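## Task

On the rear of the server facing the robot, the power supply in the fourth bay counting from the left has only been started into its slot. Push it in completely, until its release lever snaps back and the unit latches, and leave its power inlet with no cord in it. A second power supply also sticks out; it belongs to another job, so leave it as it is and never push it home. Do not unplug any power supply's cord. Every other power supply, spares included, and the loose parts tray on the shelf must end exactly as they started. The work area runs from the service shelf in front of the robot to the power supply bays, spans the shelf's width, and extends upward from the shelf top. When finished, release everything and move the gripper away; the unit must stay latched with no help from the robot.

## Robot and tools

Robot: one arm with six revolute joints and a parallel two-finger gripper. Joints in column order: waist, shoulder, elbow, forearm roll, wrist pitch, wrist roll.

Frame: the scene frame has its origin on the table top right under the arm's base, +z up, and +y to the left when facing along +x. The base may be slightly tilted. Positions are in metres, orientation is a wxyz quaternion. The gripper's fingers point along its own +z and close along its own y. The reported end_effector_position is the point between the pads when closed; closed fingertips extend about 33 mm past it, fully open ones about 9 mm. The printed hand position can be off, especially at long reach.

execute_actions: argument actions is a list holding zero or one item. An empty list only returns the current state. A motion item is {"rows": [...], "steps": n} with n from 1 to 15 (default 15); each control step is 1/30 s. Each row is used for one step, and the final row repeats if rows are fewer than steps. A wait item is {"steps": n} with n up to 300 and no rows. Optional pictures (boolean) turns camera images in the result on or off. A refused call moves nothing.

Each row is one flat list of 9 numbers for the single arm: six joint targets, then gripper position, gripper force_limit, gripper speed. The six joint values are absolute target angles in radians, in the same order and convention as the Joint positions line, not offsets. Stated ranges: waist, shoulder, forearm roll, wrist pitch, wrist roll -6.283 to 6.283; elbow -2.792 to 2.792. A target more than 0.010 rad beyond a range end and farther out than the current angle is refused; the real end may differ by up to 0.010 rad, and commands past it are clipped there, which the result reports as "joint sent to its limit" (possibly about an earlier move). The three gripper numbers are each in [-1, 1] and are absolute settings. position: +1 fully open (140 mm), pads touch near -0.8, -1 closes until blocked. force_limit: roughly 14 N at -1, 60 N at 0, 107 N at +1. speed: roughly 30, 140, 250 mm/s at -1, 0, +1. Closing pushes the fingertips about 24 mm farther from the arm, so leave room above surfaces.

Motion behaviour: joint targets are rate-limited (2.09 rad/s waist and shoulder, 3.14 elbow, 3.93 the wrist joints, 0.3 s to accelerate), and all joints arrive together. Each step the target is held within a lead of the measured angle (0.456 rad waist/shoulder, 0.683 elbow, 0.854 wrist joints), and targets that would move the hand over 70 mm from where it is are scaled back. So large moves need several calls. Between calls the arm keeps heading toward the last row sent until it nearly stops or a step is held.

Result lines: end-effector position, quaternion and linear/angular velocities; Joint positions, Joint velocities (rad, rad/s) and joint torques in column order (torques carry per-unit offset, scale and noise; they rise with contact). object_status: 0 moving, 1 blocked while opening, 2 blocked while closing (a grip), 3 reached target or pads met. position_measured is in counts, 3 fully open to 230 pads touching, not linear. "joint command not followed" means the clearance check altered targets; HELD marks steps whose row was not (fully) sent. MOTOR HOT warns of overheating; OVER-TEMPERATURE FAULT means brakes engaged. To grip harder while status reads 2, raise force_limit and alter position slightly (e.g. -1 to -0.98).

zoom_image: camera is cam_head_left, cam_head_right or cam_wrist; region is [x0, y0, x1, y1] in pixels of that camera's latest full image (672x504, origin top-left), at most 504 by 504. Calibration (intrinsics K, distortion, world-to-camera transform) is given per camera; the wrist camera's pose follows the reported joints.

finished_scene: pass scene, the number of the current scene.

Avoid: contact torque at a joint's load limit (waist 309, shoulder 309, elbow 145, wrist joints 40.9 N m) or any external force of 144 N, which halts the arm for 10 s and abandons the call; so push the supply with moderate, gradual motion. Do not push the other protruding supply, tug any cord, disturb the tray or other units, or knock anything out of the work area, which ends the scene. Loose objects may occasionally get a brief shove. Drops, slips, slams and hard hits are penalised. At the end open the gripper and back off so the latched unit stays home on its own.

Each tool is called after "Emit:" in YAML: its name, and indented under it one key for each argument.

## Session

I'll start by looking at the current state.

Emit:
execute_actions:
  actions: []

Scene clock: 0.00 s of 5100.00 s.
end_effector_position=(+0.2456, +0.3237, +0.3245) position_measured=3 object_status=3 end_effector_quat_wxyz=(-0.095, -0.338, +0.717, +0.602) end_effector_velocity=(+0.000, -0.000, +0.000) end_effector_angular_velocity=(-0.000, +0.000, -0.001)
Joint positions: [0.104 0.043 2.295 1.    1.754 3.535]
Joint velocities: [-0.001 -0.    -0.    -0.     0.001  0.001]
Joint torques (N m, as the joint torque sensors report them, + toward a larger angle): no reading

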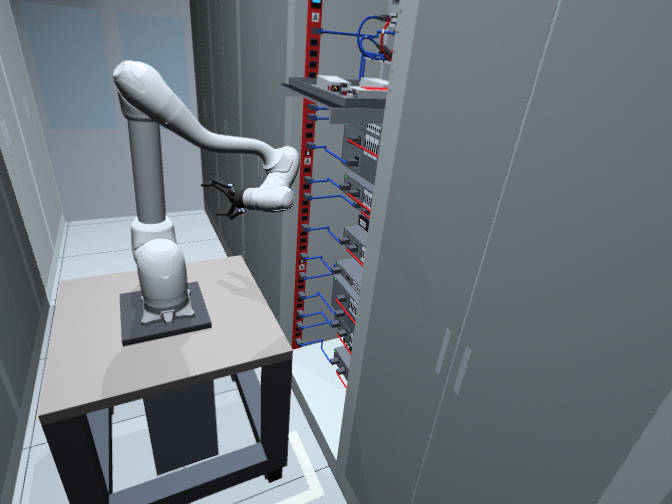

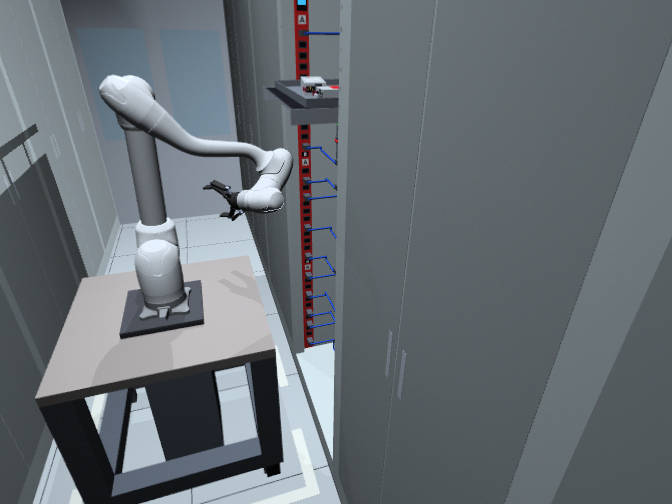

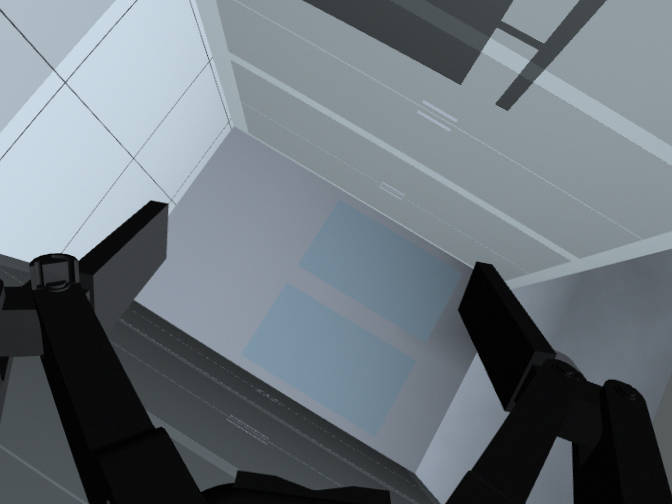

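Emit:
zoom_image:
  camera: "cam_head_left"
  region: [260, 0, 420, 140]

Emit:
zoom_image:
  camera: "cam_head_right"
  region: [240, 0, 380, 140]

Region (260, 0, 420, 140) of cam_head_left's 672x504 image, scaled by 3.150, with more detail than that image has; it fills the top 441 rows of this view, and the rest is white.

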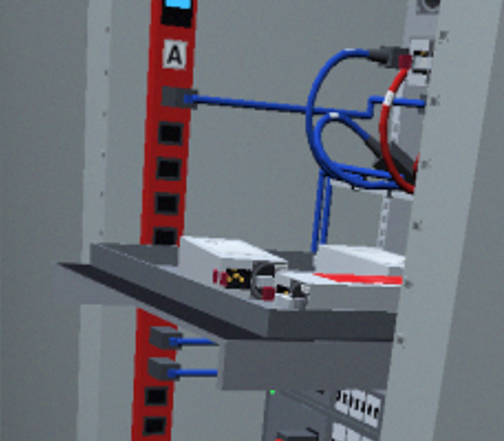

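Region (240, 0, 380, 140) of cam_head_right's 672x504 image, scaled by 3.600, with more detail than that image has.

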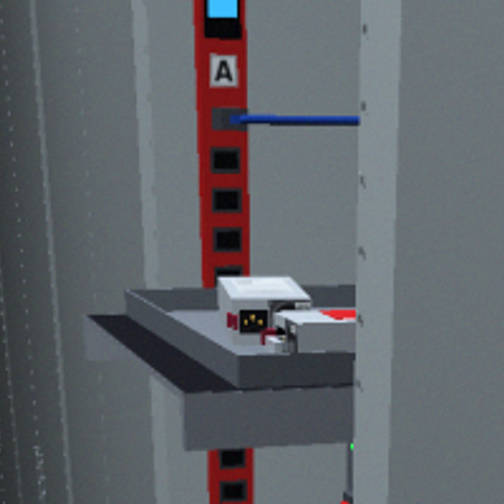

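Emit:
execute_actions:
  actions:
    - {"rows": [[0.05, -0.6, 1.5, 1.4, 1.3, 2.5, 1, 0, 0]], "steps": 15}
  pictures: false

Scene clock: 88.20 s of 5100.00 s.
end_effector_position=(+0.3583, +0.3467, +0.4391) position_measured=3 object_status=3 end_effector_quat_wxyz=(+0.180, -0.487, +0.674, +0.526) end_effector_velocity=(+0.000, -0.000, +0.000) end_effector_angular_velocity=(-0.000, -0.001, +0.000)
Joint positions: [ 0.089 -0.097  2.09   1.11   1.628  3.27 ]
Joint velocities: [-0.    -0.    -0.001 -0.     0.     0.   ]
Joint torques (N m, as the joint torque sensors report them, + toward a larger angle): [ -1.88 -36.34 -40.73   4.74   0.68   0.21]
FORCE FAULT: contact force on the arm reached its limit, and the arm stopped for 10 seconds. The contact can be on any part of the arm, not only on its tool. The arm's remaining commands of this call were not run. The arm holds still and accepts commands again. Move the arm away from the contact; if what it grips holds it there, let go first. Pushing or pulling that hard again can fault the arm again.
The stop began at step 102 of this call (marked STOPPED below). From that step on the arm followed nothing that you had sent. 4 steps, steps kept back included, did not run and will not run. Nothing is kept back now, and the robot has no last target.
Steps of this call (steps 1 to 90: nothing new was sent; then 74.80 s passed at rest; steps 91 to 101: the first 11 steps of this action; steps 102 to 402: the stop). Readings (joint positions | what the end effector reports):
91: [0.104 0.042 2.295 1.000 1.754 3.535] | position_measured=3 object_status=3
92: [0.104 0.039 2.290 1.003 1.750 3.528] | position_measured=3 object_status=3
94: [0.100 0.011 2.246 1.029 1.721 3.473] | position_measured=3 object_status=3
98: [0.094 -0.055 2.148 1.081 1.662 3.351] | position_measured=3 object_status=3
102: [0.089 -0.097 2.090 1.110 1.628 3.270] | position_measured=3 object_status=3 STOPPED
402: the state above

Emit:
execute_actions:
  actions: []

Scene clock: 91.67 s of 5100.00 s.
end_effector_position=(+0.3583, +0.3467, +0.4391) position_measured=3 object_status=3 end_effector_quat_wxyz=(+0.180, -0.487, +0.674, +0.526) end_effector_velocity=(-0.000, +0.001, -0.000) end_effector_angular_velocity=(+0.000, -0.001, +0.002)
Joint positions: [ 0.089 -0.097  2.09   1.11   1.628  3.27 ]
Joint velocities: [ 0.001  0.    -0.     0.    -0.    -0.001]
Joint torques (N m, as the joint torque sensors report them, + toward a larger angle): [ -1.24 -35.91 -41.13   4.87   0.6    0.23]
Steps of this call (steps 1 to 90: nothing new was sent; then 0.47 s passed at rest). Readings (joint positions | what the end effector reports):
1: [0.089 -0.097 2.090 1.110 1.628 3.270] | position_measured=3 object_status=3
2: [0.089 -0.097 2.090 1.110 1.628 3.270] | position_measured=3 object_status=3
4: [0.089 -0.097 2.090 1.110 1.628 3.270] | position_measured=3 object_status=3
8: [0.089 -0.097 2.090 1.110 1.628 3.270] | position_measured=3 object_status=3
90: the state above
camera_calibration (this result's frames):
cam_wrist: T_world_to_cam=[[-0.920403, -0.12853, 0.369241, 0.206951], [0.366698, 0.0437976, 0.929309, -0.548289], [-0.135616, 0.990738, 0.00682024, -0.109565], [0, 0, 0, 1]] pos_world=[0.376676, 0.159163, 0.433862]

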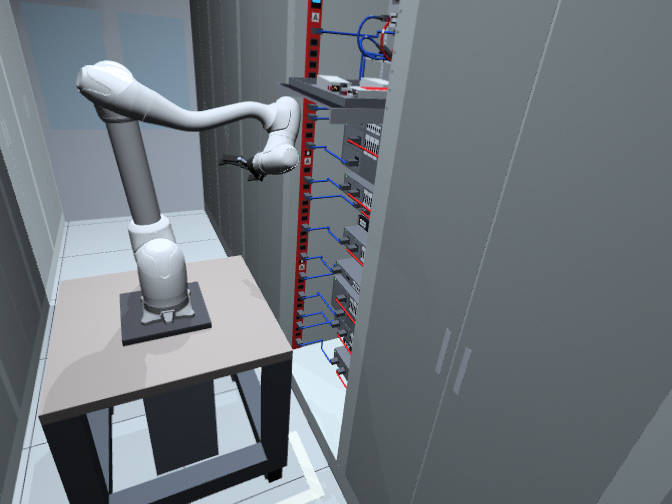

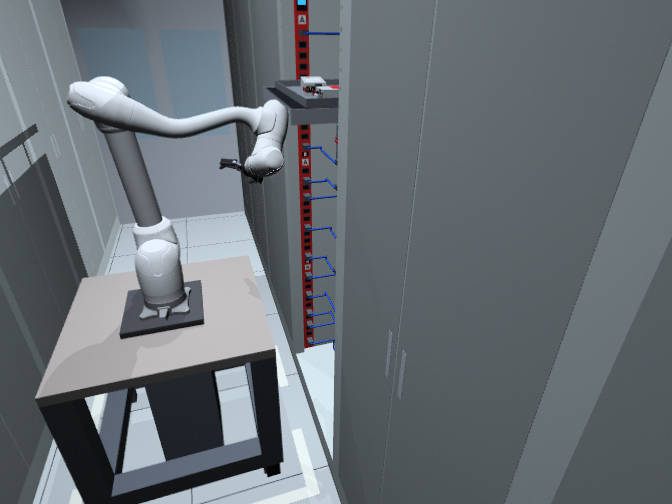

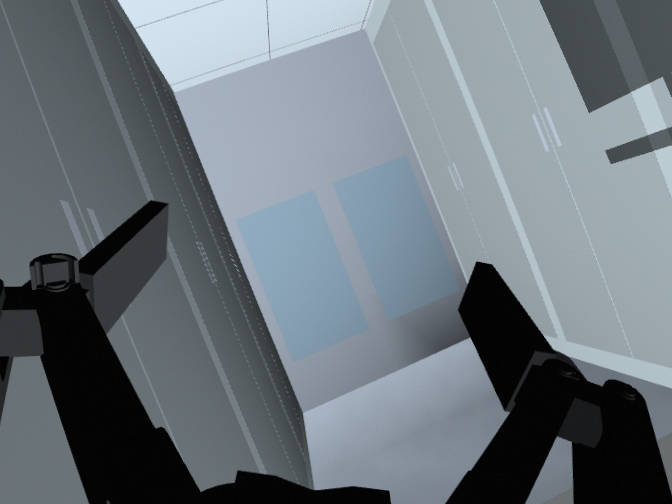

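Emit:
execute_actions:
  actions:
    - {"rows": [[0.089, -0.45, 2.44, 1.11, 1.628, 3.27, 1, 0, 0]], "steps": 15}
  pictures: false

Scene clock: 111.00 s of 5100.00 s.
end_effector_position=(+0.1689, +0.3390, +0.3903) position_measured=3 object_status=3 end_effector_quat_wxyz=(+0.181, -0.488, +0.673, +0.525) end_effector_velocity=(-0.349, -0.015, -0.152) end_effector_angular_velocity=(-0.001, -0.012, +0.001)
Joint positions: [ 0.089 -0.417  2.407  1.11   1.628  3.27 ]
Joint velocities: [-0.003 -0.623  0.613 -0.003  0.002 -0.002]
Joint torques (N m, as the joint torque sensors report them, + toward a larger angle): [ -5.54  18.17 -41.8    4.79   0.14   0.13]
Steps of this call (steps 1 to 90: nothing new was sent; then 15.83 s passed at rest; steps 91 to 105: all 15 steps of this action). Readings (joint positions | what the end effector reports):
91: [0.089 -0.097 2.091 1.110 1.628 3.270] | position_measured=3 object_status=3
92: [0.089 -0.101 2.094 1.110 1.628 3.270] | position_measured=3 object_status=3
94: [0.089 -0.130 2.124 1.110 1.628 3.270] | position_measured=3 object_status=3
98: [0.089 -0.238 2.229 1.110 1.628 3.270] | position_measured=3 object_status=3
105: the state above

Emit:
execute_actions:
  actions:
    - {"rows": [[0.05, -0.6, 1.5, 1.4, 1.3, 2.5, 1, 0, 0]], "steps": 15}
  pictures: false

Scene clock: 113.83 s of 5100.00 s.
end_effector_position=(+0.2697, +0.3535, +0.5924) position_measured=3 object_status=3 end_effector_quat_wxyz=(-0.451, +0.616, -0.538, -0.358) end_effector_velocity=(+0.141, +0.014, +0.536) end_effector_angular_velocity=(+0.205, -1.475, -0.069)
Joint positions: [ 0.073 -0.511  2.107  1.227  1.495  2.958]
Joint velocities: [-0.029 -0.11  -0.756  0.213 -0.241 -0.567]
Joint torques (N m, as the joint torque sensors report them, + toward a larger angle): [ -0.39   2.42 -38.48   3.56  -0.24   0.19]
Steps of this call (steps 1 to 30: the robot went on to your last target; steps 31 to 70: nothing new was sent; steps 71 to 85: all 15 steps of this action). Readings (joint positions | what the end effector reports):
71: [0.089 -0.450 2.440 1.110 1.628 3.270] | position_measured=3 object_status=3
72: [0.089 -0.451 2.435 1.112 1.625 3.263] | position_measured=3 object_status=3
74: [0.086 -0.461 2.391 1.131 1.604 3.214] | position_measured=3 object_status=3
78: [0.081 -0.482 2.286 1.171 1.559 3.107] | position_measured=3 object_status=3
85: the state above

Emit:
execute_actions:
  actions: []

Scene clock: 115.10 s of 5100.00 s.
end_effector_position=(+0.1913, +0.3506, +1.0498) position_measured=3 object_status=3 end_effector_quat_wxyz=(+0.720, -0.667, +0.191, -0.027) end_effector_velocity=(-0.002, +0.000, +0.000) end_effector_angular_velocity=(+0.000, -0.001, +0.002)
Joint positions: [ 0.05 -0.6   1.5   1.4   1.3   2.5 ]
Joint velocities: [ 0.002 -0.001  0.     0.    -0.    -0.   ]
Joint torques (N m, as the joint torque sensors report them, + toward a larger angle): [ -0.68  27.49 -27.84   2.46  -2.19   0.09]
Steps of this call (steps 1 to 38: the robot went on to your last target). Readings (joint positions | what the end effector reports):
1: [0.072 -0.514 2.081 1.235 1.487 2.939] | position_measured=3 object_status=3
2: [0.071 -0.518 2.056 1.242 1.479 2.920] | position_measured=3 object_status=3
4: [0.069 -0.526 2.006 1.256 1.463 2.882] | position_measured=3 object_status=3
8: [0.066 -0.540 1.906 1.285 1.431 2.807] | position_measured=3 object_status=3
38: the state above
camera_calibration (this result's frames):
cam_wrist: T_world_to_cam=[[-0.0225508, 0.0404466, -0.998927, 1.03354], [-0.993488, -0.112525, 0.0178719, 0.21717], [-0.111682, 0.992825, 0.0427207, -0.183259], [0, 0, 0, 1]] pos_world=[0.218596, 0.164578, 1.03638]

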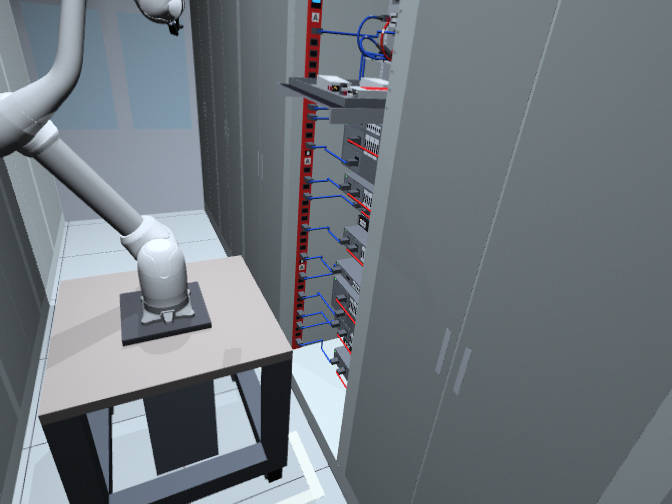

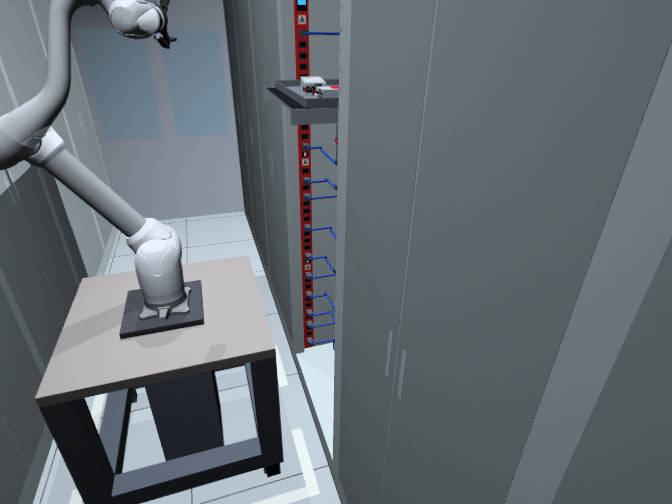

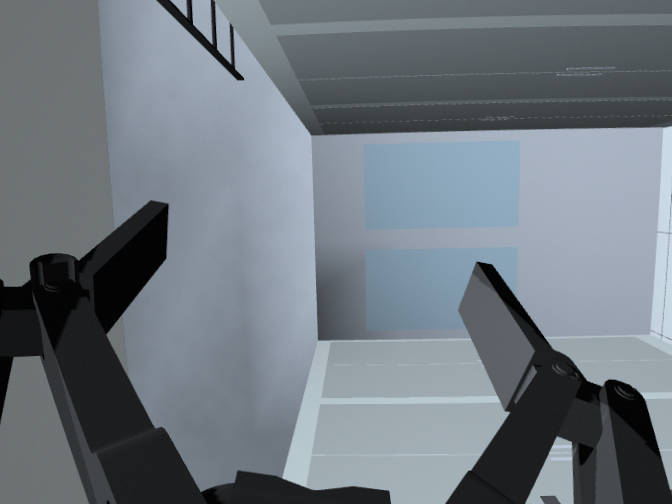

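Emit:
execute_actions:
  actions:
    - {"rows": [[0.05, -0.45, 1.36, 0.0, 0.66, 1.571, 1, 0, 0]], "steps": 15}
  pictures: false

Emit:
execute_actions:
  actions:
    - {"steps": 30}

Scene clock: 120.77 s of 5100.00 s.
end_effector_position=(+0.3881, +0.2421, +1.0319) position_measured=3 object_status=3 end_effector_quat_wxyz=(-0.525, +0.720, -0.155, +0.427) end_effector_velocity=(+0.352, -0.351, -0.038) end_effector_angular_velocity=(-1.563, -0.948, -1.186)
Joint positions: [ 0.05  -0.524  1.429  0.85   0.977  2.036]
Joint velocities: [-0.     0.142 -0.134 -1.463 -0.606 -0.891]
Joint torques (N m, as the joint torque sensors report them, + toward a larger angle): [ -1.55  15.43 -30.73   4.1   -2.49  -0.02]
Steps of this call (steps 1 to 15: the robot went on to your last target; steps 16 to 100: nothing new was sent; then 1.83 s passed at rest; steps 101 to 115: all 15 steps of this action). Readings (joint positions | what the end effector reports):
101: [0.050 -0.600 1.500 1.400 1.300 2.500] | position_measured=3 object_status=3
102: [0.050 -0.599 1.499 1.393 1.295 2.493] | position_measured=3 object_status=3
104: [0.050 -0.589 1.490 1.337 1.253 2.437] | position_measured=3 object_status=3
108: [0.050 -0.562 1.465 1.171 1.140 2.275] | position_measured=3 object_status=3
115: the state above

Scene clock: 121.77 s of 5100.00 s.
end_effector_position=(+0.5045, +0.0352, +1.0796) position_measured=3 object_status=3 end_effector_quat_wxyz=(-0.000, +0.707, +0.000, +0.707) end_effector_velocity=(-0.000, -0.000, +0.001) end_effector_angular_velocity=(+0.002, -0.001, -0.000)
Joint positions: [ 0.05  -0.45   1.36   0.     0.66   1.571]
Joint velocities: [-0.     0.    -0.001  0.001 -0.     0.001]
Joint torques (N m, as the joint torque sensors report them, + toward a larger angle): [ -2.04   8.66 -32.71   3.48  -3.11   0.28]
Steps of this call (steps 1 to 30: the robot went on to your last target). Readings (joint positions | what the end effector reports):
1: [0.050 -0.519 1.425 0.800 0.956 2.006] | position_measured=3 object_status=3
2: [0.050 -0.515 1.421 0.748 0.937 1.978] | position_measured=3 object_status=3
4: [0.050 -0.506 1.412 0.643 0.898 1.921] | position_measured=3 object_status=3
8: [0.050 -0.487 1.395 0.426 0.818 1.803] | position_measured=3 object_status=3
30: the state above
camera_calibration (this result's frames):
cam_wrist: T_world_to_cam=[[-0.00542846, -0.978557, 0.205903, -0.19041], [-0.414068, -0.185225, -0.891201, 1.18396], [0.91023, -0.0900958, -0.404184, 0.168658], [0, 0, 0, 1]] pos_world=[0.335688, 0.048167, 1.16252]

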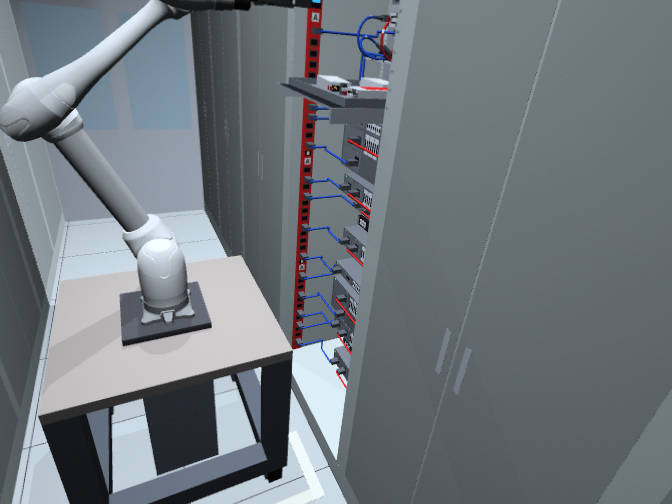

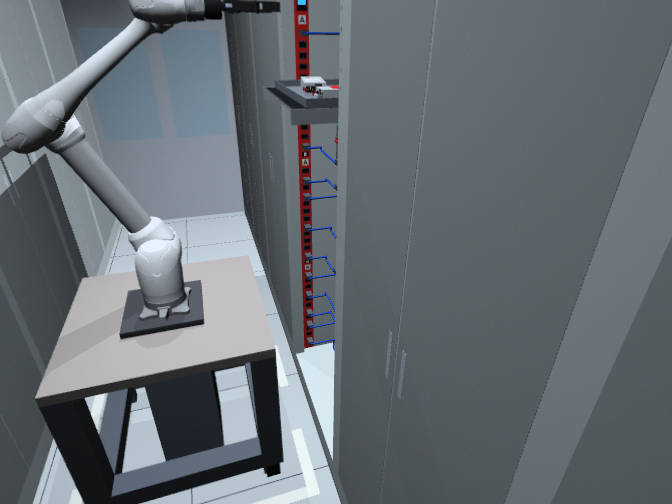

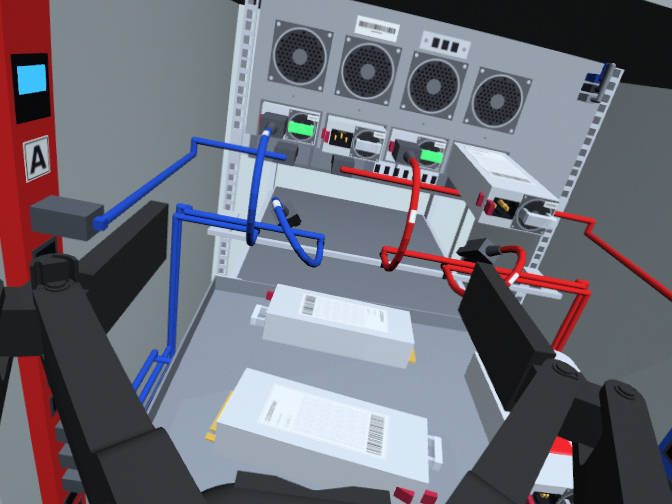

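Emit:
zoom_image:
  camera: "cam_wrist"
  region: [230, 60, 630, 310]

Emit:
zoom_image:
  camera: "cam_wrist"
  region: [430, 120, 590, 280]

Emit:
zoom_image:
  camera: "cam_wrist"
  region: [250, 90, 460, 200]

Region (230, 60, 630, 310) of cam_wrist's 672x504 image, scaled by 1.260, with more detail than that image has; it fills the top 315 rows of this view, and the rest is white.

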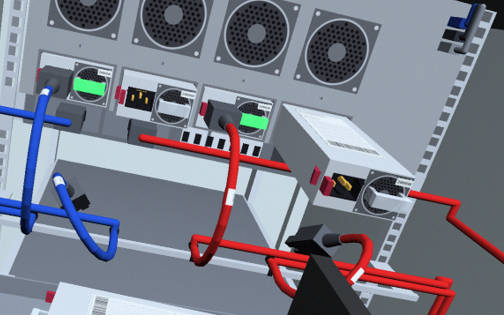

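Region (430, 120, 590, 280) of cam_wrist's 672x504 image, scaled by 3.150, with more detail than that image has.

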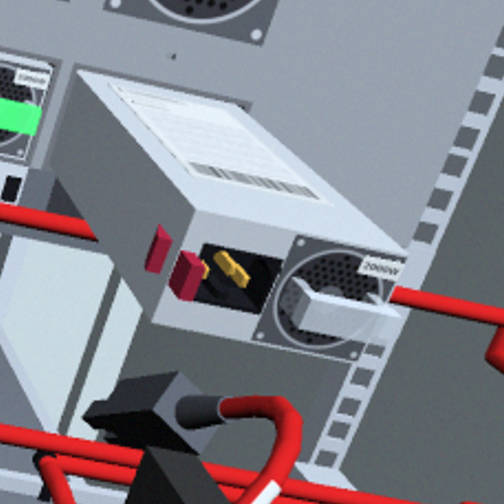

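Region (250, 90, 460, 200) of cam_wrist's 672x504 image, scaled by 2.400, with more detail than that image has; it fills the top 264 rows of this view, and the rest is white.

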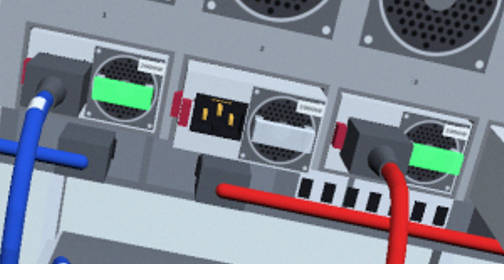

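Emit:
execute_actions:
  actions:
    - {"rows": [[-0.694, -0.2874, 1.3181, 1.0603, 0.8871, 0.7251, 1, 0, 0]], "steps": 15}
  pictures: false

Emit:
execute_actions:
  actions:
    - {"steps": 20}

Scene clock: 189.73 s of 5100.00 s.
end_effector_position=(+0.5858, -0.0711, +1.0390) position_measured=3 object_status=3 end_effector_quat_wxyz=(-0.018, +0.736, +0.023, +0.676) end_effector_velocity=(+0.036, -0.408, +0.044) end_effector_angular_velocity=(+0.079, -0.204, -0.210)
Joint positions: [-0.42  -0.331  1.329  0.749  0.825  0.954]
Joint velocities: [-1.092  0.173 -0.045  1.228  0.244 -0.904]
Joint torques (N m, as the joint torque sensors report them, + toward a larger angle): [ -1.33  -2.6  -35.11   4.13  -2.61   0.63]
Steps of this call (steps 1 to 15: the robot went on to your last target; steps 16 to 100: nothing new was sent; then 64.13 s passed at rest; steps 101 to 115: all 15 steps of this action). Readings (joint positions | what the end effector reports):
101: [0.050 -0.450 1.360 0.000 0.660 1.571] | position_measured=3 object_status=3
102: [0.047 -0.449 1.360 0.007 0.661 1.564] | position_measured=3 object_status=3
104: [0.017 -0.439 1.357 0.063 0.677 1.509] | position_measured=3 object_status=3
108: [-0.129 -0.390 1.345 0.336 0.743 1.260] | position_measured=3 object_status=3
115: the state above

Scene clock: 190.40 s of 5100.00 s.
end_effector_position=(+0.5798, -0.1799, +1.0600) position_measured=3 object_status=3 end_effector_quat_wxyz=(+0.000, +0.707, +0.000, +0.707) end_effector_velocity=(+0.001, -0.000, -0.001) end_effector_angular_velocity=(+0.001, +0.001, +0.000)
Joint positions: [-0.694 -0.287  1.318  1.06   0.887  0.725]
Joint velocities: [0.    0.001 0.    0.    0.    0.   ]
Joint torques (N m, as the joint torque sensors report them, + toward a larger angle): [ -2.37  -9.7  -33.6    3.28  -2.13   0.24]
Steps of this call (steps 1 to 20: the robot went on to your last target). Readings (joint positions | what the end effector reports):
1: [-0.456 -0.326 1.328 0.790 0.834 0.924] | position_measured=3 object_status=3
2: [-0.493 -0.320 1.326 0.832 0.842 0.894] | position_measured=3 object_status=3
4: [-0.564 -0.308 1.324 0.912 0.858 0.834] | position_measured=3 object_status=3
8: [-0.676 -0.290 1.319 1.040 0.883 0.740] | position_measured=3 object_status=3
20: the state above
camera_calibration (this result's frames):
cam_wrist: T_world_to_cam=[[-0.00630649, -0.978461, 0.206335, -0.396344], [-0.415024, -0.185168, -0.890768, 1.15795], [0.909788, -0.0912518, -0.404917, 0.0736229], [0, 0, 0, 1]] pos_world=[0.411099, -0.166672, 1.14306]

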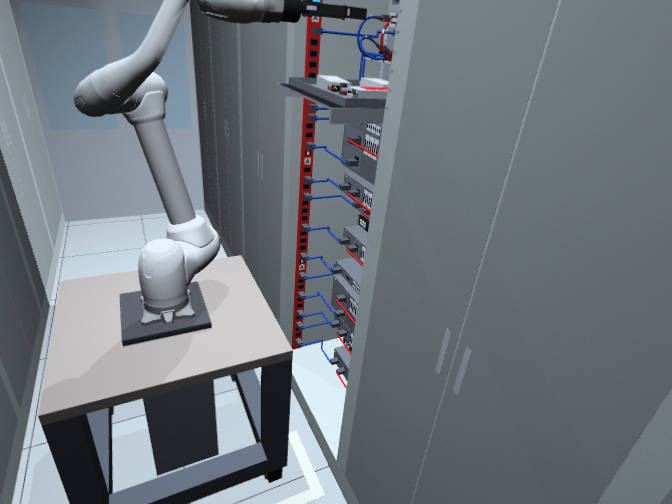

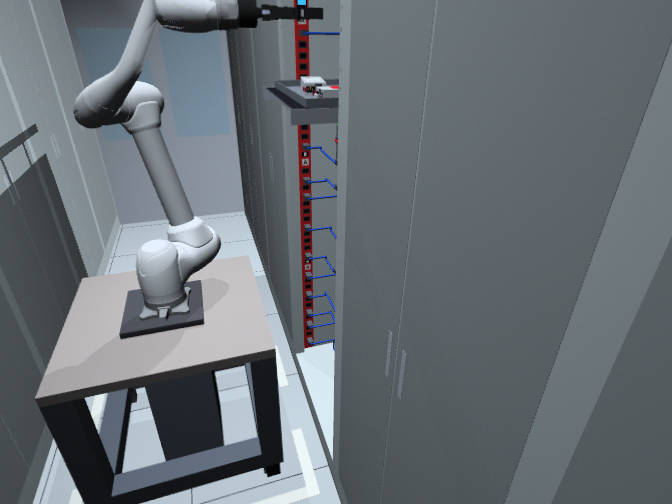

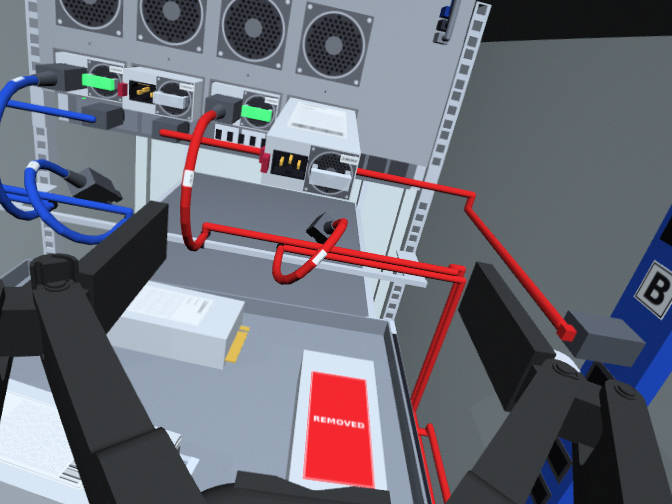

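Emit:
zoom_image:
  camera: "cam_wrist"
  region: [240, 80, 380, 220]

Emit:
zoom_image:
  camera: "cam_wrist"
  region: [20, 40, 300, 200]

Region (240, 80, 380, 220) of cam_wrist's 672x504 image, scaled by 3.600, with more detail than that image has.

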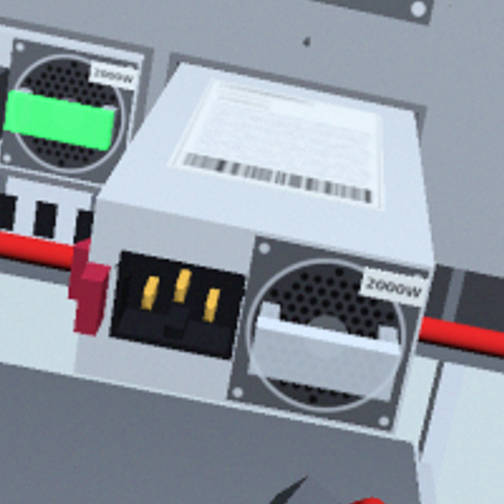

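Region (20, 40, 300, 200) of cam_wrist's 672x504 image, scaled by 1.800, with more detail than that image has; it fills the top 288 rows of this view, and the rest is white.

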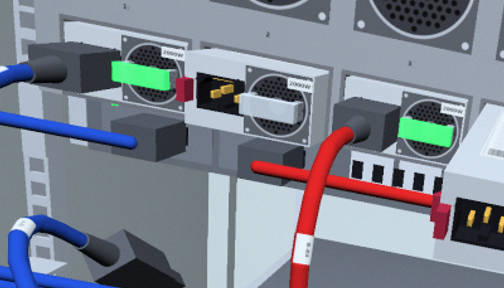

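Emit:
zoom_image:
  camera: "cam_wrist"
  region: [340, 0, 520, 340]

Emit:
zoom_image:
  camera: "cam_wrist"
  region: [0, 0, 200, 280]

Emit:
zoom_image:
  camera: "cam_wrist"
  region: [150, 150, 480, 400]

Region (340, 0, 520, 340) of cam_wrist's 672x504 image, scaled by 1.482, with more detail than that image has; it fills the left 267 columns of this view, and the rest is white.

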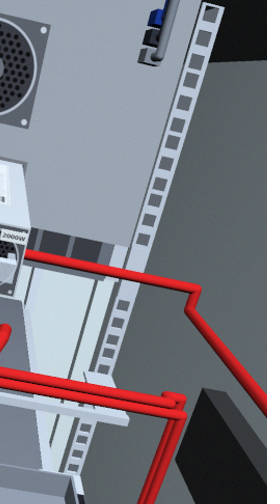

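Region (0, 0, 200, 280) of cam_wrist's 672x504 image, scaled by 1.800, with more detail than that image has; it fills the left 360 columns of this view, and the rest is white.

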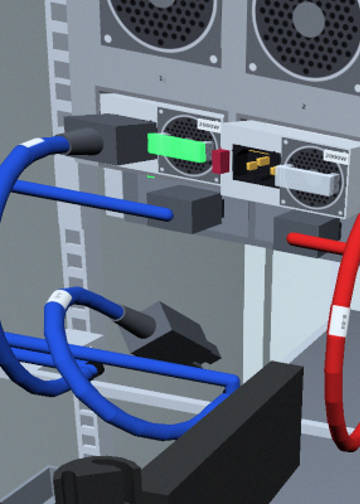

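Region (150, 150, 480, 400) of cam_wrist's 672x504 image, scaled by 1.527, with more detail than that image has; it fills the top 382 rows of this view, and the rest is white.

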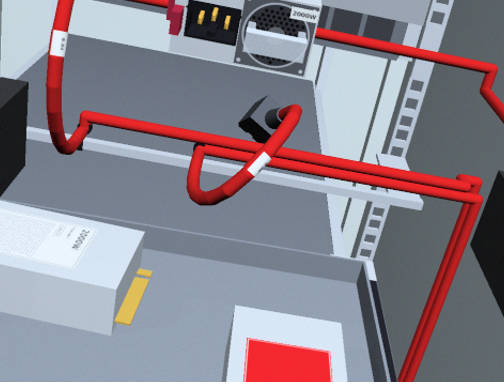

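Emit:
execute_actions:
  actions:
    - {"rows": [[-0.5454, -0.1959, 1.2506, 0.9398, 0.7659, 0.7922, -1, 0.5, 1]], "steps": 15}
  pictures: false

Emit:
execute_actions:
  actions:
    - {"steps": 12}

Scene clock: 255.63 s of 5100.00 s.
end_effector_position=(+0.6550, -0.1761, +1.0620) position_measured=183 object_status=0 end_effector_quat_wxyz=(+0.000, +0.707, -0.000, +0.707) end_effector_velocity=(-0.000, -0.000, -0.001) end_effector_angular_velocity=(-0.001, +0.001, -0.001)
Joint positions: [-0.545 -0.196  1.25   0.94   0.766  0.792]
Joint velocities: [-0.001 -0.     0.001 -0.001  0.001 -0.   ]
Joint torques (N m, as the joint torque sensors report them, + toward a larger angle): [ -1.03 -17.81 -34.     3.78  -2.3    0.48]
Steps of this call (steps 1 to 15: the robot went on to your last target; steps 16 to 100: nothing new was sent; then 61.40 s passed at rest; steps 101 to 115: all 15 steps of this action). Readings (joint positions | what the end effector reports):
101: [-0.694 -0.287 1.318 1.060 0.887 0.725] | position_measured=3 object_status=0
102: [-0.691 -0.285 1.316 1.058 0.884 0.726] | position_measured=8 object_status=0
104: [-0.661 -0.267 1.303 1.033 0.860 0.740] | position_measured=34 object_status=0
108: [-0.560 -0.204 1.258 0.952 0.778 0.786] | position_measured=88 object_status=0
115: the state above

Scene clock: 256.03 s of 5100.00 s.
end_effector_position=(+0.6550, -0.1761, +1.0620) position_measured=234 object_status=3 end_effector_quat_wxyz=(+0.000, +0.707, -0.000, +0.707) end_effector_velocity=(-0.000, +0.000, -0.000) end_effector_angular_velocity=(-0.000, +0.001, +0.000)
Joint positions: [-0.545 -0.196  1.251  0.94   0.766  0.792]
Joint velocities: [-0.    -0.001  0.001 -0.     0.    -0.   ]
Joint torques (N m, as the joint torque sensors report them, + toward a larger angle): [ -2.09 -18.25 -33.71   3.6   -2.25   0.52]
Steps of this call (steps 1 to 12: the robot went on to your last target). Readings (joint positions | what the end effector reports):
1: [-0.545 -0.196 1.250 0.940 0.766 0.792] | position_measured=196 object_status=0
2: [-0.545 -0.196 1.250 0.940 0.766 0.792] | position_measured=210 object_status=0
4: [-0.545 -0.196 1.251 0.940 0.766 0.792] | position_measured=234 object_status=0
8: [-0.545 -0.196 1.251 0.940 0.766 0.792] | position_measured=234 object_status=0
12: the state above
camera_calibration (this result's frames):
cam_wrist: T_world_to_cam=[[-0.00663462, -0.978504, 0.206123, -0.392133], [-0.415047, -0.184839, -0.890826, 1.19171], [0.909776, -0.0914608, -0.404898, 0.00634085], [0, 0, 0, 1]] pos_world=[0.486244, -0.16285, 1.145]

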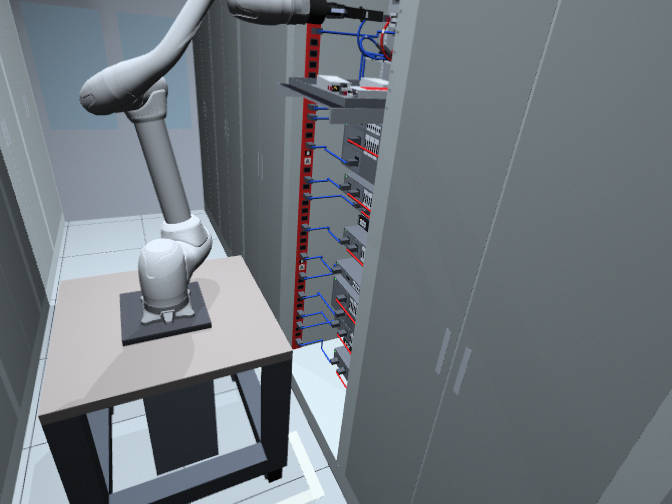

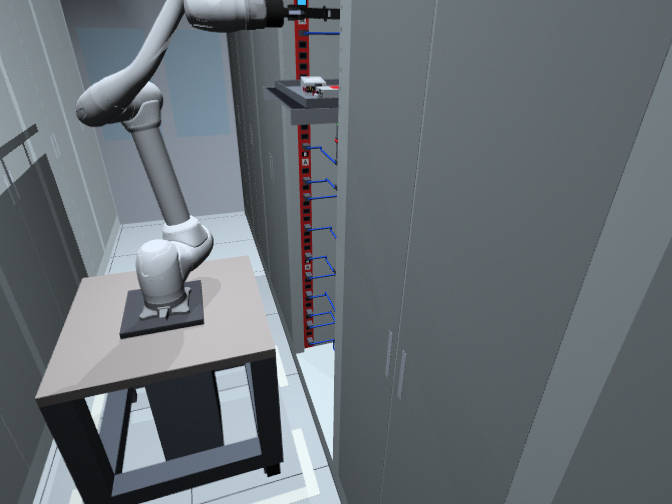

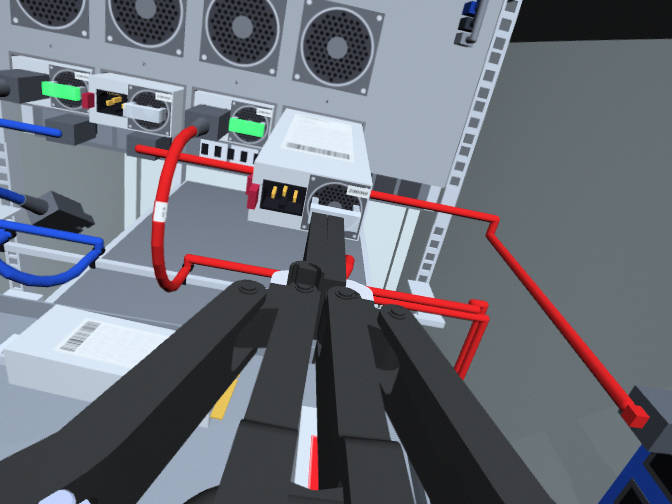

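Emit:
zoom_image:
  camera: "cam_wrist"
  region: [230, 100, 400, 270]

Region (230, 100, 400, 270) of cam_wrist's 672x504 image, scaled by 2.965, with more detail than that image has.

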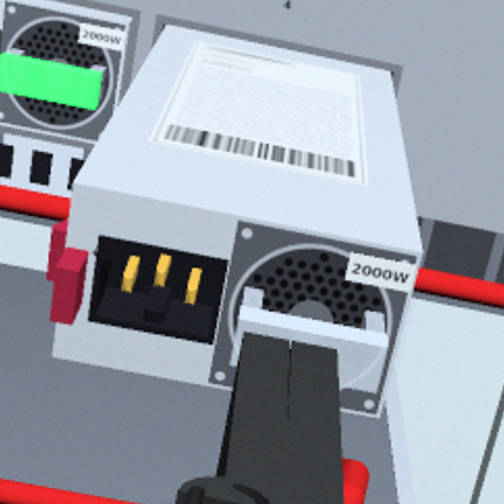

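Emit:
execute_actions:
  actions:
    - {"rows": [[-0.4920, -0.1622, 1.2449, 0.9077, 0.7117, 0.8009, -1, 0.5, 1]], "steps": 12}

Scene clock: 314.80 s of 5100.00 s.
end_effector_position=(+0.6880, -0.1730, +1.0520) position_measured=234 object_status=3 end_effector_quat_wxyz=(+0.000, +0.707, -0.000, +0.707) end_effector_velocity=(+0.001, -0.001, -0.004) end_effector_angular_velocity=(+0.002, +0.005, -0.001)
Joint positions: [-0.492 -0.162  1.245  0.908  0.712  0.801]
Joint velocities: [-0.001  0.001  0.004 -0.001  0.001  0.   ]
Joint torques (N m, as the joint torque sensors report them, + toward a larger angle): [ -2.4  -22.82 -35.79   3.66  -2.39   0.25]
Steps of this call (steps 1 to 15: the robot went on to your last target; steps 16 to 100: nothing new was sent; then 55.03 s passed at rest; steps 101 to 112: all 12 steps of this action). Readings (joint positions | what the end effector reports):
101: [-0.545 -0.196 1.251 0.940 0.766 0.792] | position_measured=234 object_status=3
102: [-0.542 -0.194 1.250 0.938 0.762 0.793] | position_measured=234 object_status=3
104: [-0.514 -0.177 1.247 0.921 0.734 0.797] | position_measured=234 object_status=3
108: [-0.492 -0.162 1.245 0.908 0.712 0.801] | position_measured=234 object_status=3
112: the state above
camera_calibration (this result's frames):
cam_wrist: T_world_to_cam=[[-0.00646705, -0.978502, 0.206137, -0.386981], [-0.414923, -0.184933, -0.890864, 1.19708], [0.909834, -0.0912924, -0.404807, -0.0275581], [0, 0, 0, 1]] pos_world=[0.519268, -0.159798, 1.13505]

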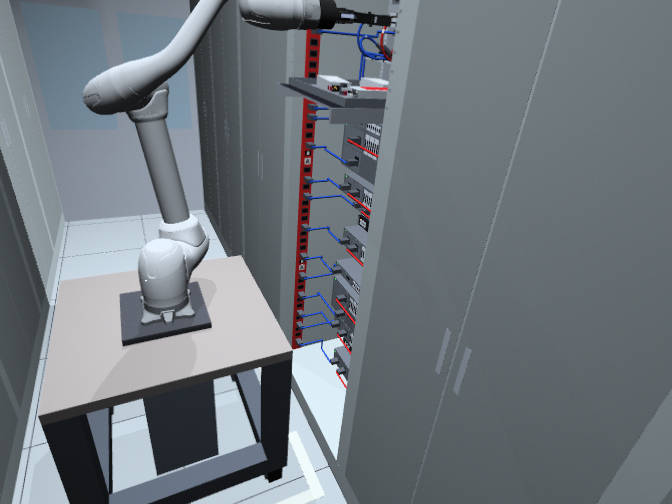

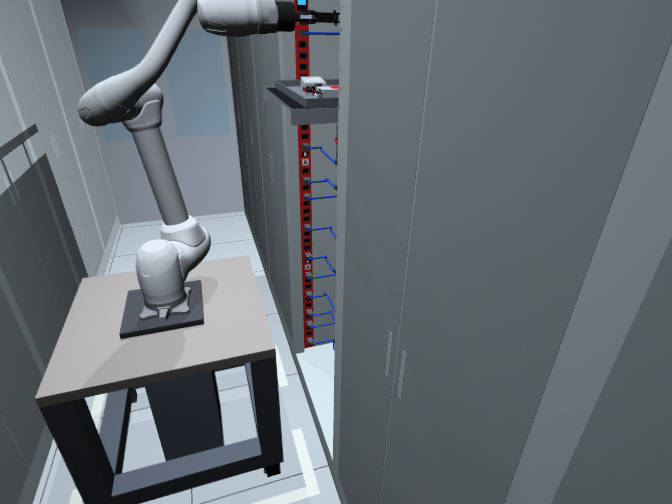

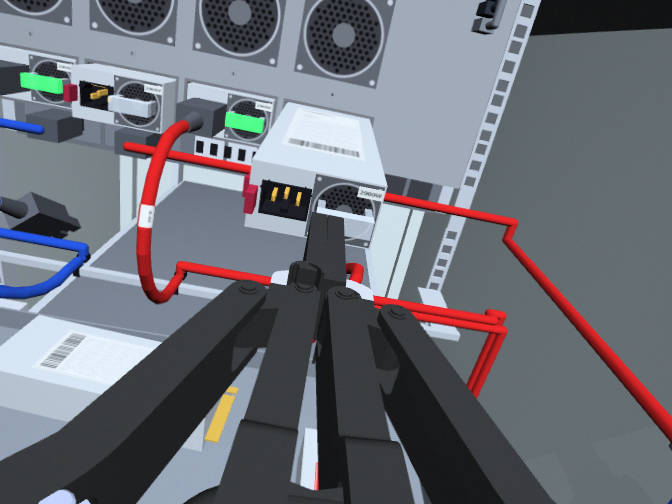

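Emit:
zoom_image:
  camera: "cam_wrist"
  region: [235, 140, 395, 260]

Region (235, 140, 395, 260) of cam_wrist's 672x504 image, scaled by 3.150, with more detail than that image has; it fills the top 378 rows of this view, and the rest is white.

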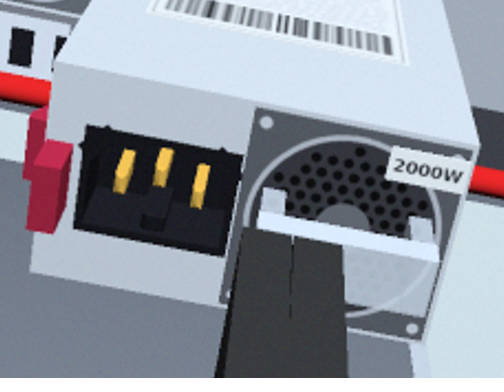

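Emit:
execute_actions:
  actions:
    - {"rows": [ [-0.4902, -0.1603, 1.2434, 0.9060, 0.7102, 0.8020, -1, 0.5, 1], [-0.4884, -0.1584, 1.2419, 0.9044, 0.7087, 0.8030, -1, 0.5, 1], [-0.4865, -0.1565, 1.2403, 0.9027, 0.7073, 0.8041, -1, 0.5, 1], [-0.4847, -0.1546, 1.2388, 0.9011, 0.7058, 0.8051, -1, 0.5, 1], [-0.4829, -0.1527, 1.2373, 0.8994, 0.7043, 0.8062, -1, 0.5, 1], [-0.4814, -0.1503, 1.2335, 0.8964, 0.7042, 0.8092, -1, 0.5, 1], [-0.4799, -0.1480, 1.2297, 0.8935, 0.7040, 0.8121, -1, 0.5, 1], [-0.4785, -0.1456, 1.2260, 0.8905, 0.7039, 0.8151, -1, 0.5, 1], [-0.4770, -0.1432, 1.2222, 0.8876, 0.7037, 0.8180, -1, 0.5, 1], [-0.4755, -0.1409, 1.2184, 0.8846, 0.7036, 0.8210, -1, 0.5, 1], [-0.4740, -0.1385, 1.2146, 0.8816, 0.7034, 0.8239, -1, 0.5, 1], [-0.4725, -0.1361, 1.2108, 0.8787, 0.7033, 0.8269, -1, 0.5, 1], [-0.4711, -0.1337, 1.2071, 0.8757, 0.7031, 0.8298, -1, 0.5, 1], [-0.4696, -0.1314, 1.2033, 0.8728, 0.7030, 0.8328, -1, 0.5, 1], [-0.4681, -0.1290, 1.1995, 0.8698, 0.7028, 0.8357, -1, 0.5, 1]], "steps": 15}
  pictures: false

Emit:
execute_actions:
  actions:
    - {"steps": 8}

Scene clock: 343.00 s of 5100.00 s.
end_effector_position=(+0.7047, -0.1731, +1.0593) position_measured=234 object_status=3 end_effector_quat_wxyz=(+0.000, +0.707, -0.000, +0.707) end_effector_velocity=(+0.035, -0.000, +0.027) end_effector_angular_velocity=(+0.002, -0.002, -0.002)
Joint positions: [-0.471 -0.133  1.207  0.875  0.703  0.83 ]
Joint velocities: [ 0.043  0.07  -0.111 -0.086 -0.006  0.088]
Joint torques (N m, as the joint torque sensors report them, + toward a larger angle): [  3.46 -22.72 -34.81   4.23  -3.14   0.68]
Steps of this call (steps 1 to 15: the robot went on to your last target; steps 16 to 100: nothing new was sent; then 24.37 s passed at rest; steps 101 to 115: all 15 steps of this action). Readings (joint positions | what the end effector reports):
101: [-0.492 -0.162 1.245 0.908 0.712 0.801] | position_measured=234 object_status=3
102: [-0.492 -0.162 1.244 0.907 0.711 0.801] | position_measured=234 object_status=3
104: [-0.489 -0.158 1.242 0.904 0.708 0.803] | position_measured=234 object_status=3
108: [-0.481 -0.150 1.233 0.896 0.704 0.810] | position_measured=234 object_status=3
115: the state above

Scene clock: 343.27 s of 5100.00 s.
end_effector_position=(+0.7069, -0.1731, +1.0610) position_measured=234 object_status=3 end_effector_quat_wxyz=(+0.000, +0.707, -0.000, +0.707) end_effector_velocity=(+0.001, +0.000, -0.000) end_effector_angular_velocity=(+0.001, -0.000, +0.001)
Joint positions: [-0.468 -0.129  1.2    0.87   0.703  0.836]
Joint velocities: [ 0.001  0.002 -0.002  0.    -0.     0.001]
Joint torques (N m, as the joint torque sensors report them, + toward a larger angle): [ -1.4  -25.91 -36.07   4.27  -3.17   0.3 ]
Steps of this call (steps 1 to 8: the robot went on to your last target). Readings (joint positions | what the end effector reports):
1: [-0.469 -0.131 1.203 0.872 0.703 0.833] | position_measured=234 object_status=3
2: [-0.469 -0.130 1.201 0.871 0.703 0.835] | position_measured=234 object_status=3
4: [-0.468 -0.129 1.200 0.870 0.703 0.836] | position_measured=234 object_status=3
8: the state above
camera_calibration (this result's frames):
cam_wrist: T_world_to_cam=[[-0.00674948, -0.978474, 0.206262, -0.388691], [-0.414881, -0.184936, -0.890883, 1.2129], [0.909851, -0.0915872, -0.404702, -0.0413247], [0, 0, 0, 1]] pos_world=[0.538183, -0.1598, 1.144]

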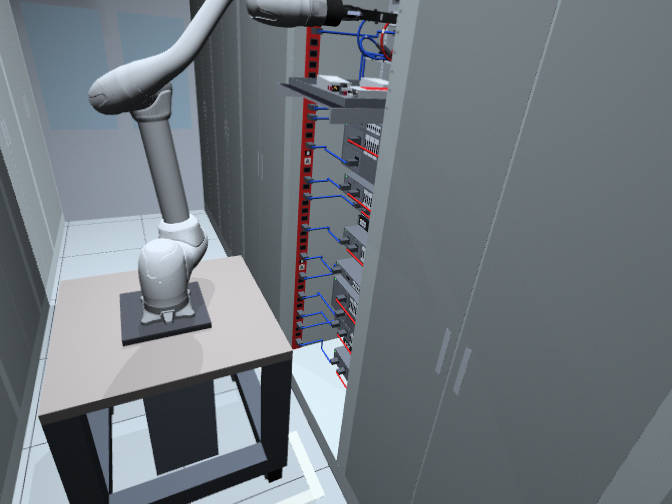

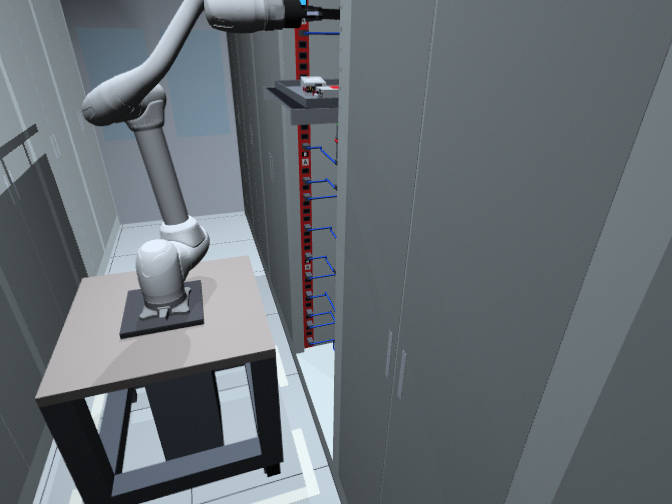

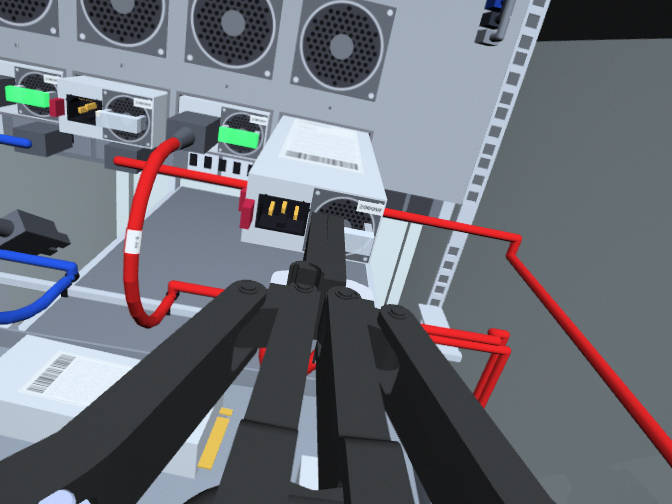

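Emit:
zoom_image:
  camera: "cam_wrist"
  region: [230, 105, 400, 275]

Region (230, 105, 400, 275) of cam_wrist's 672x504 image, scaled by 2.965, with more detail than that image has.

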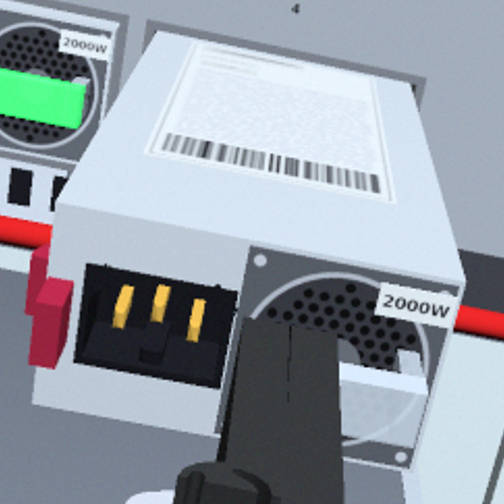

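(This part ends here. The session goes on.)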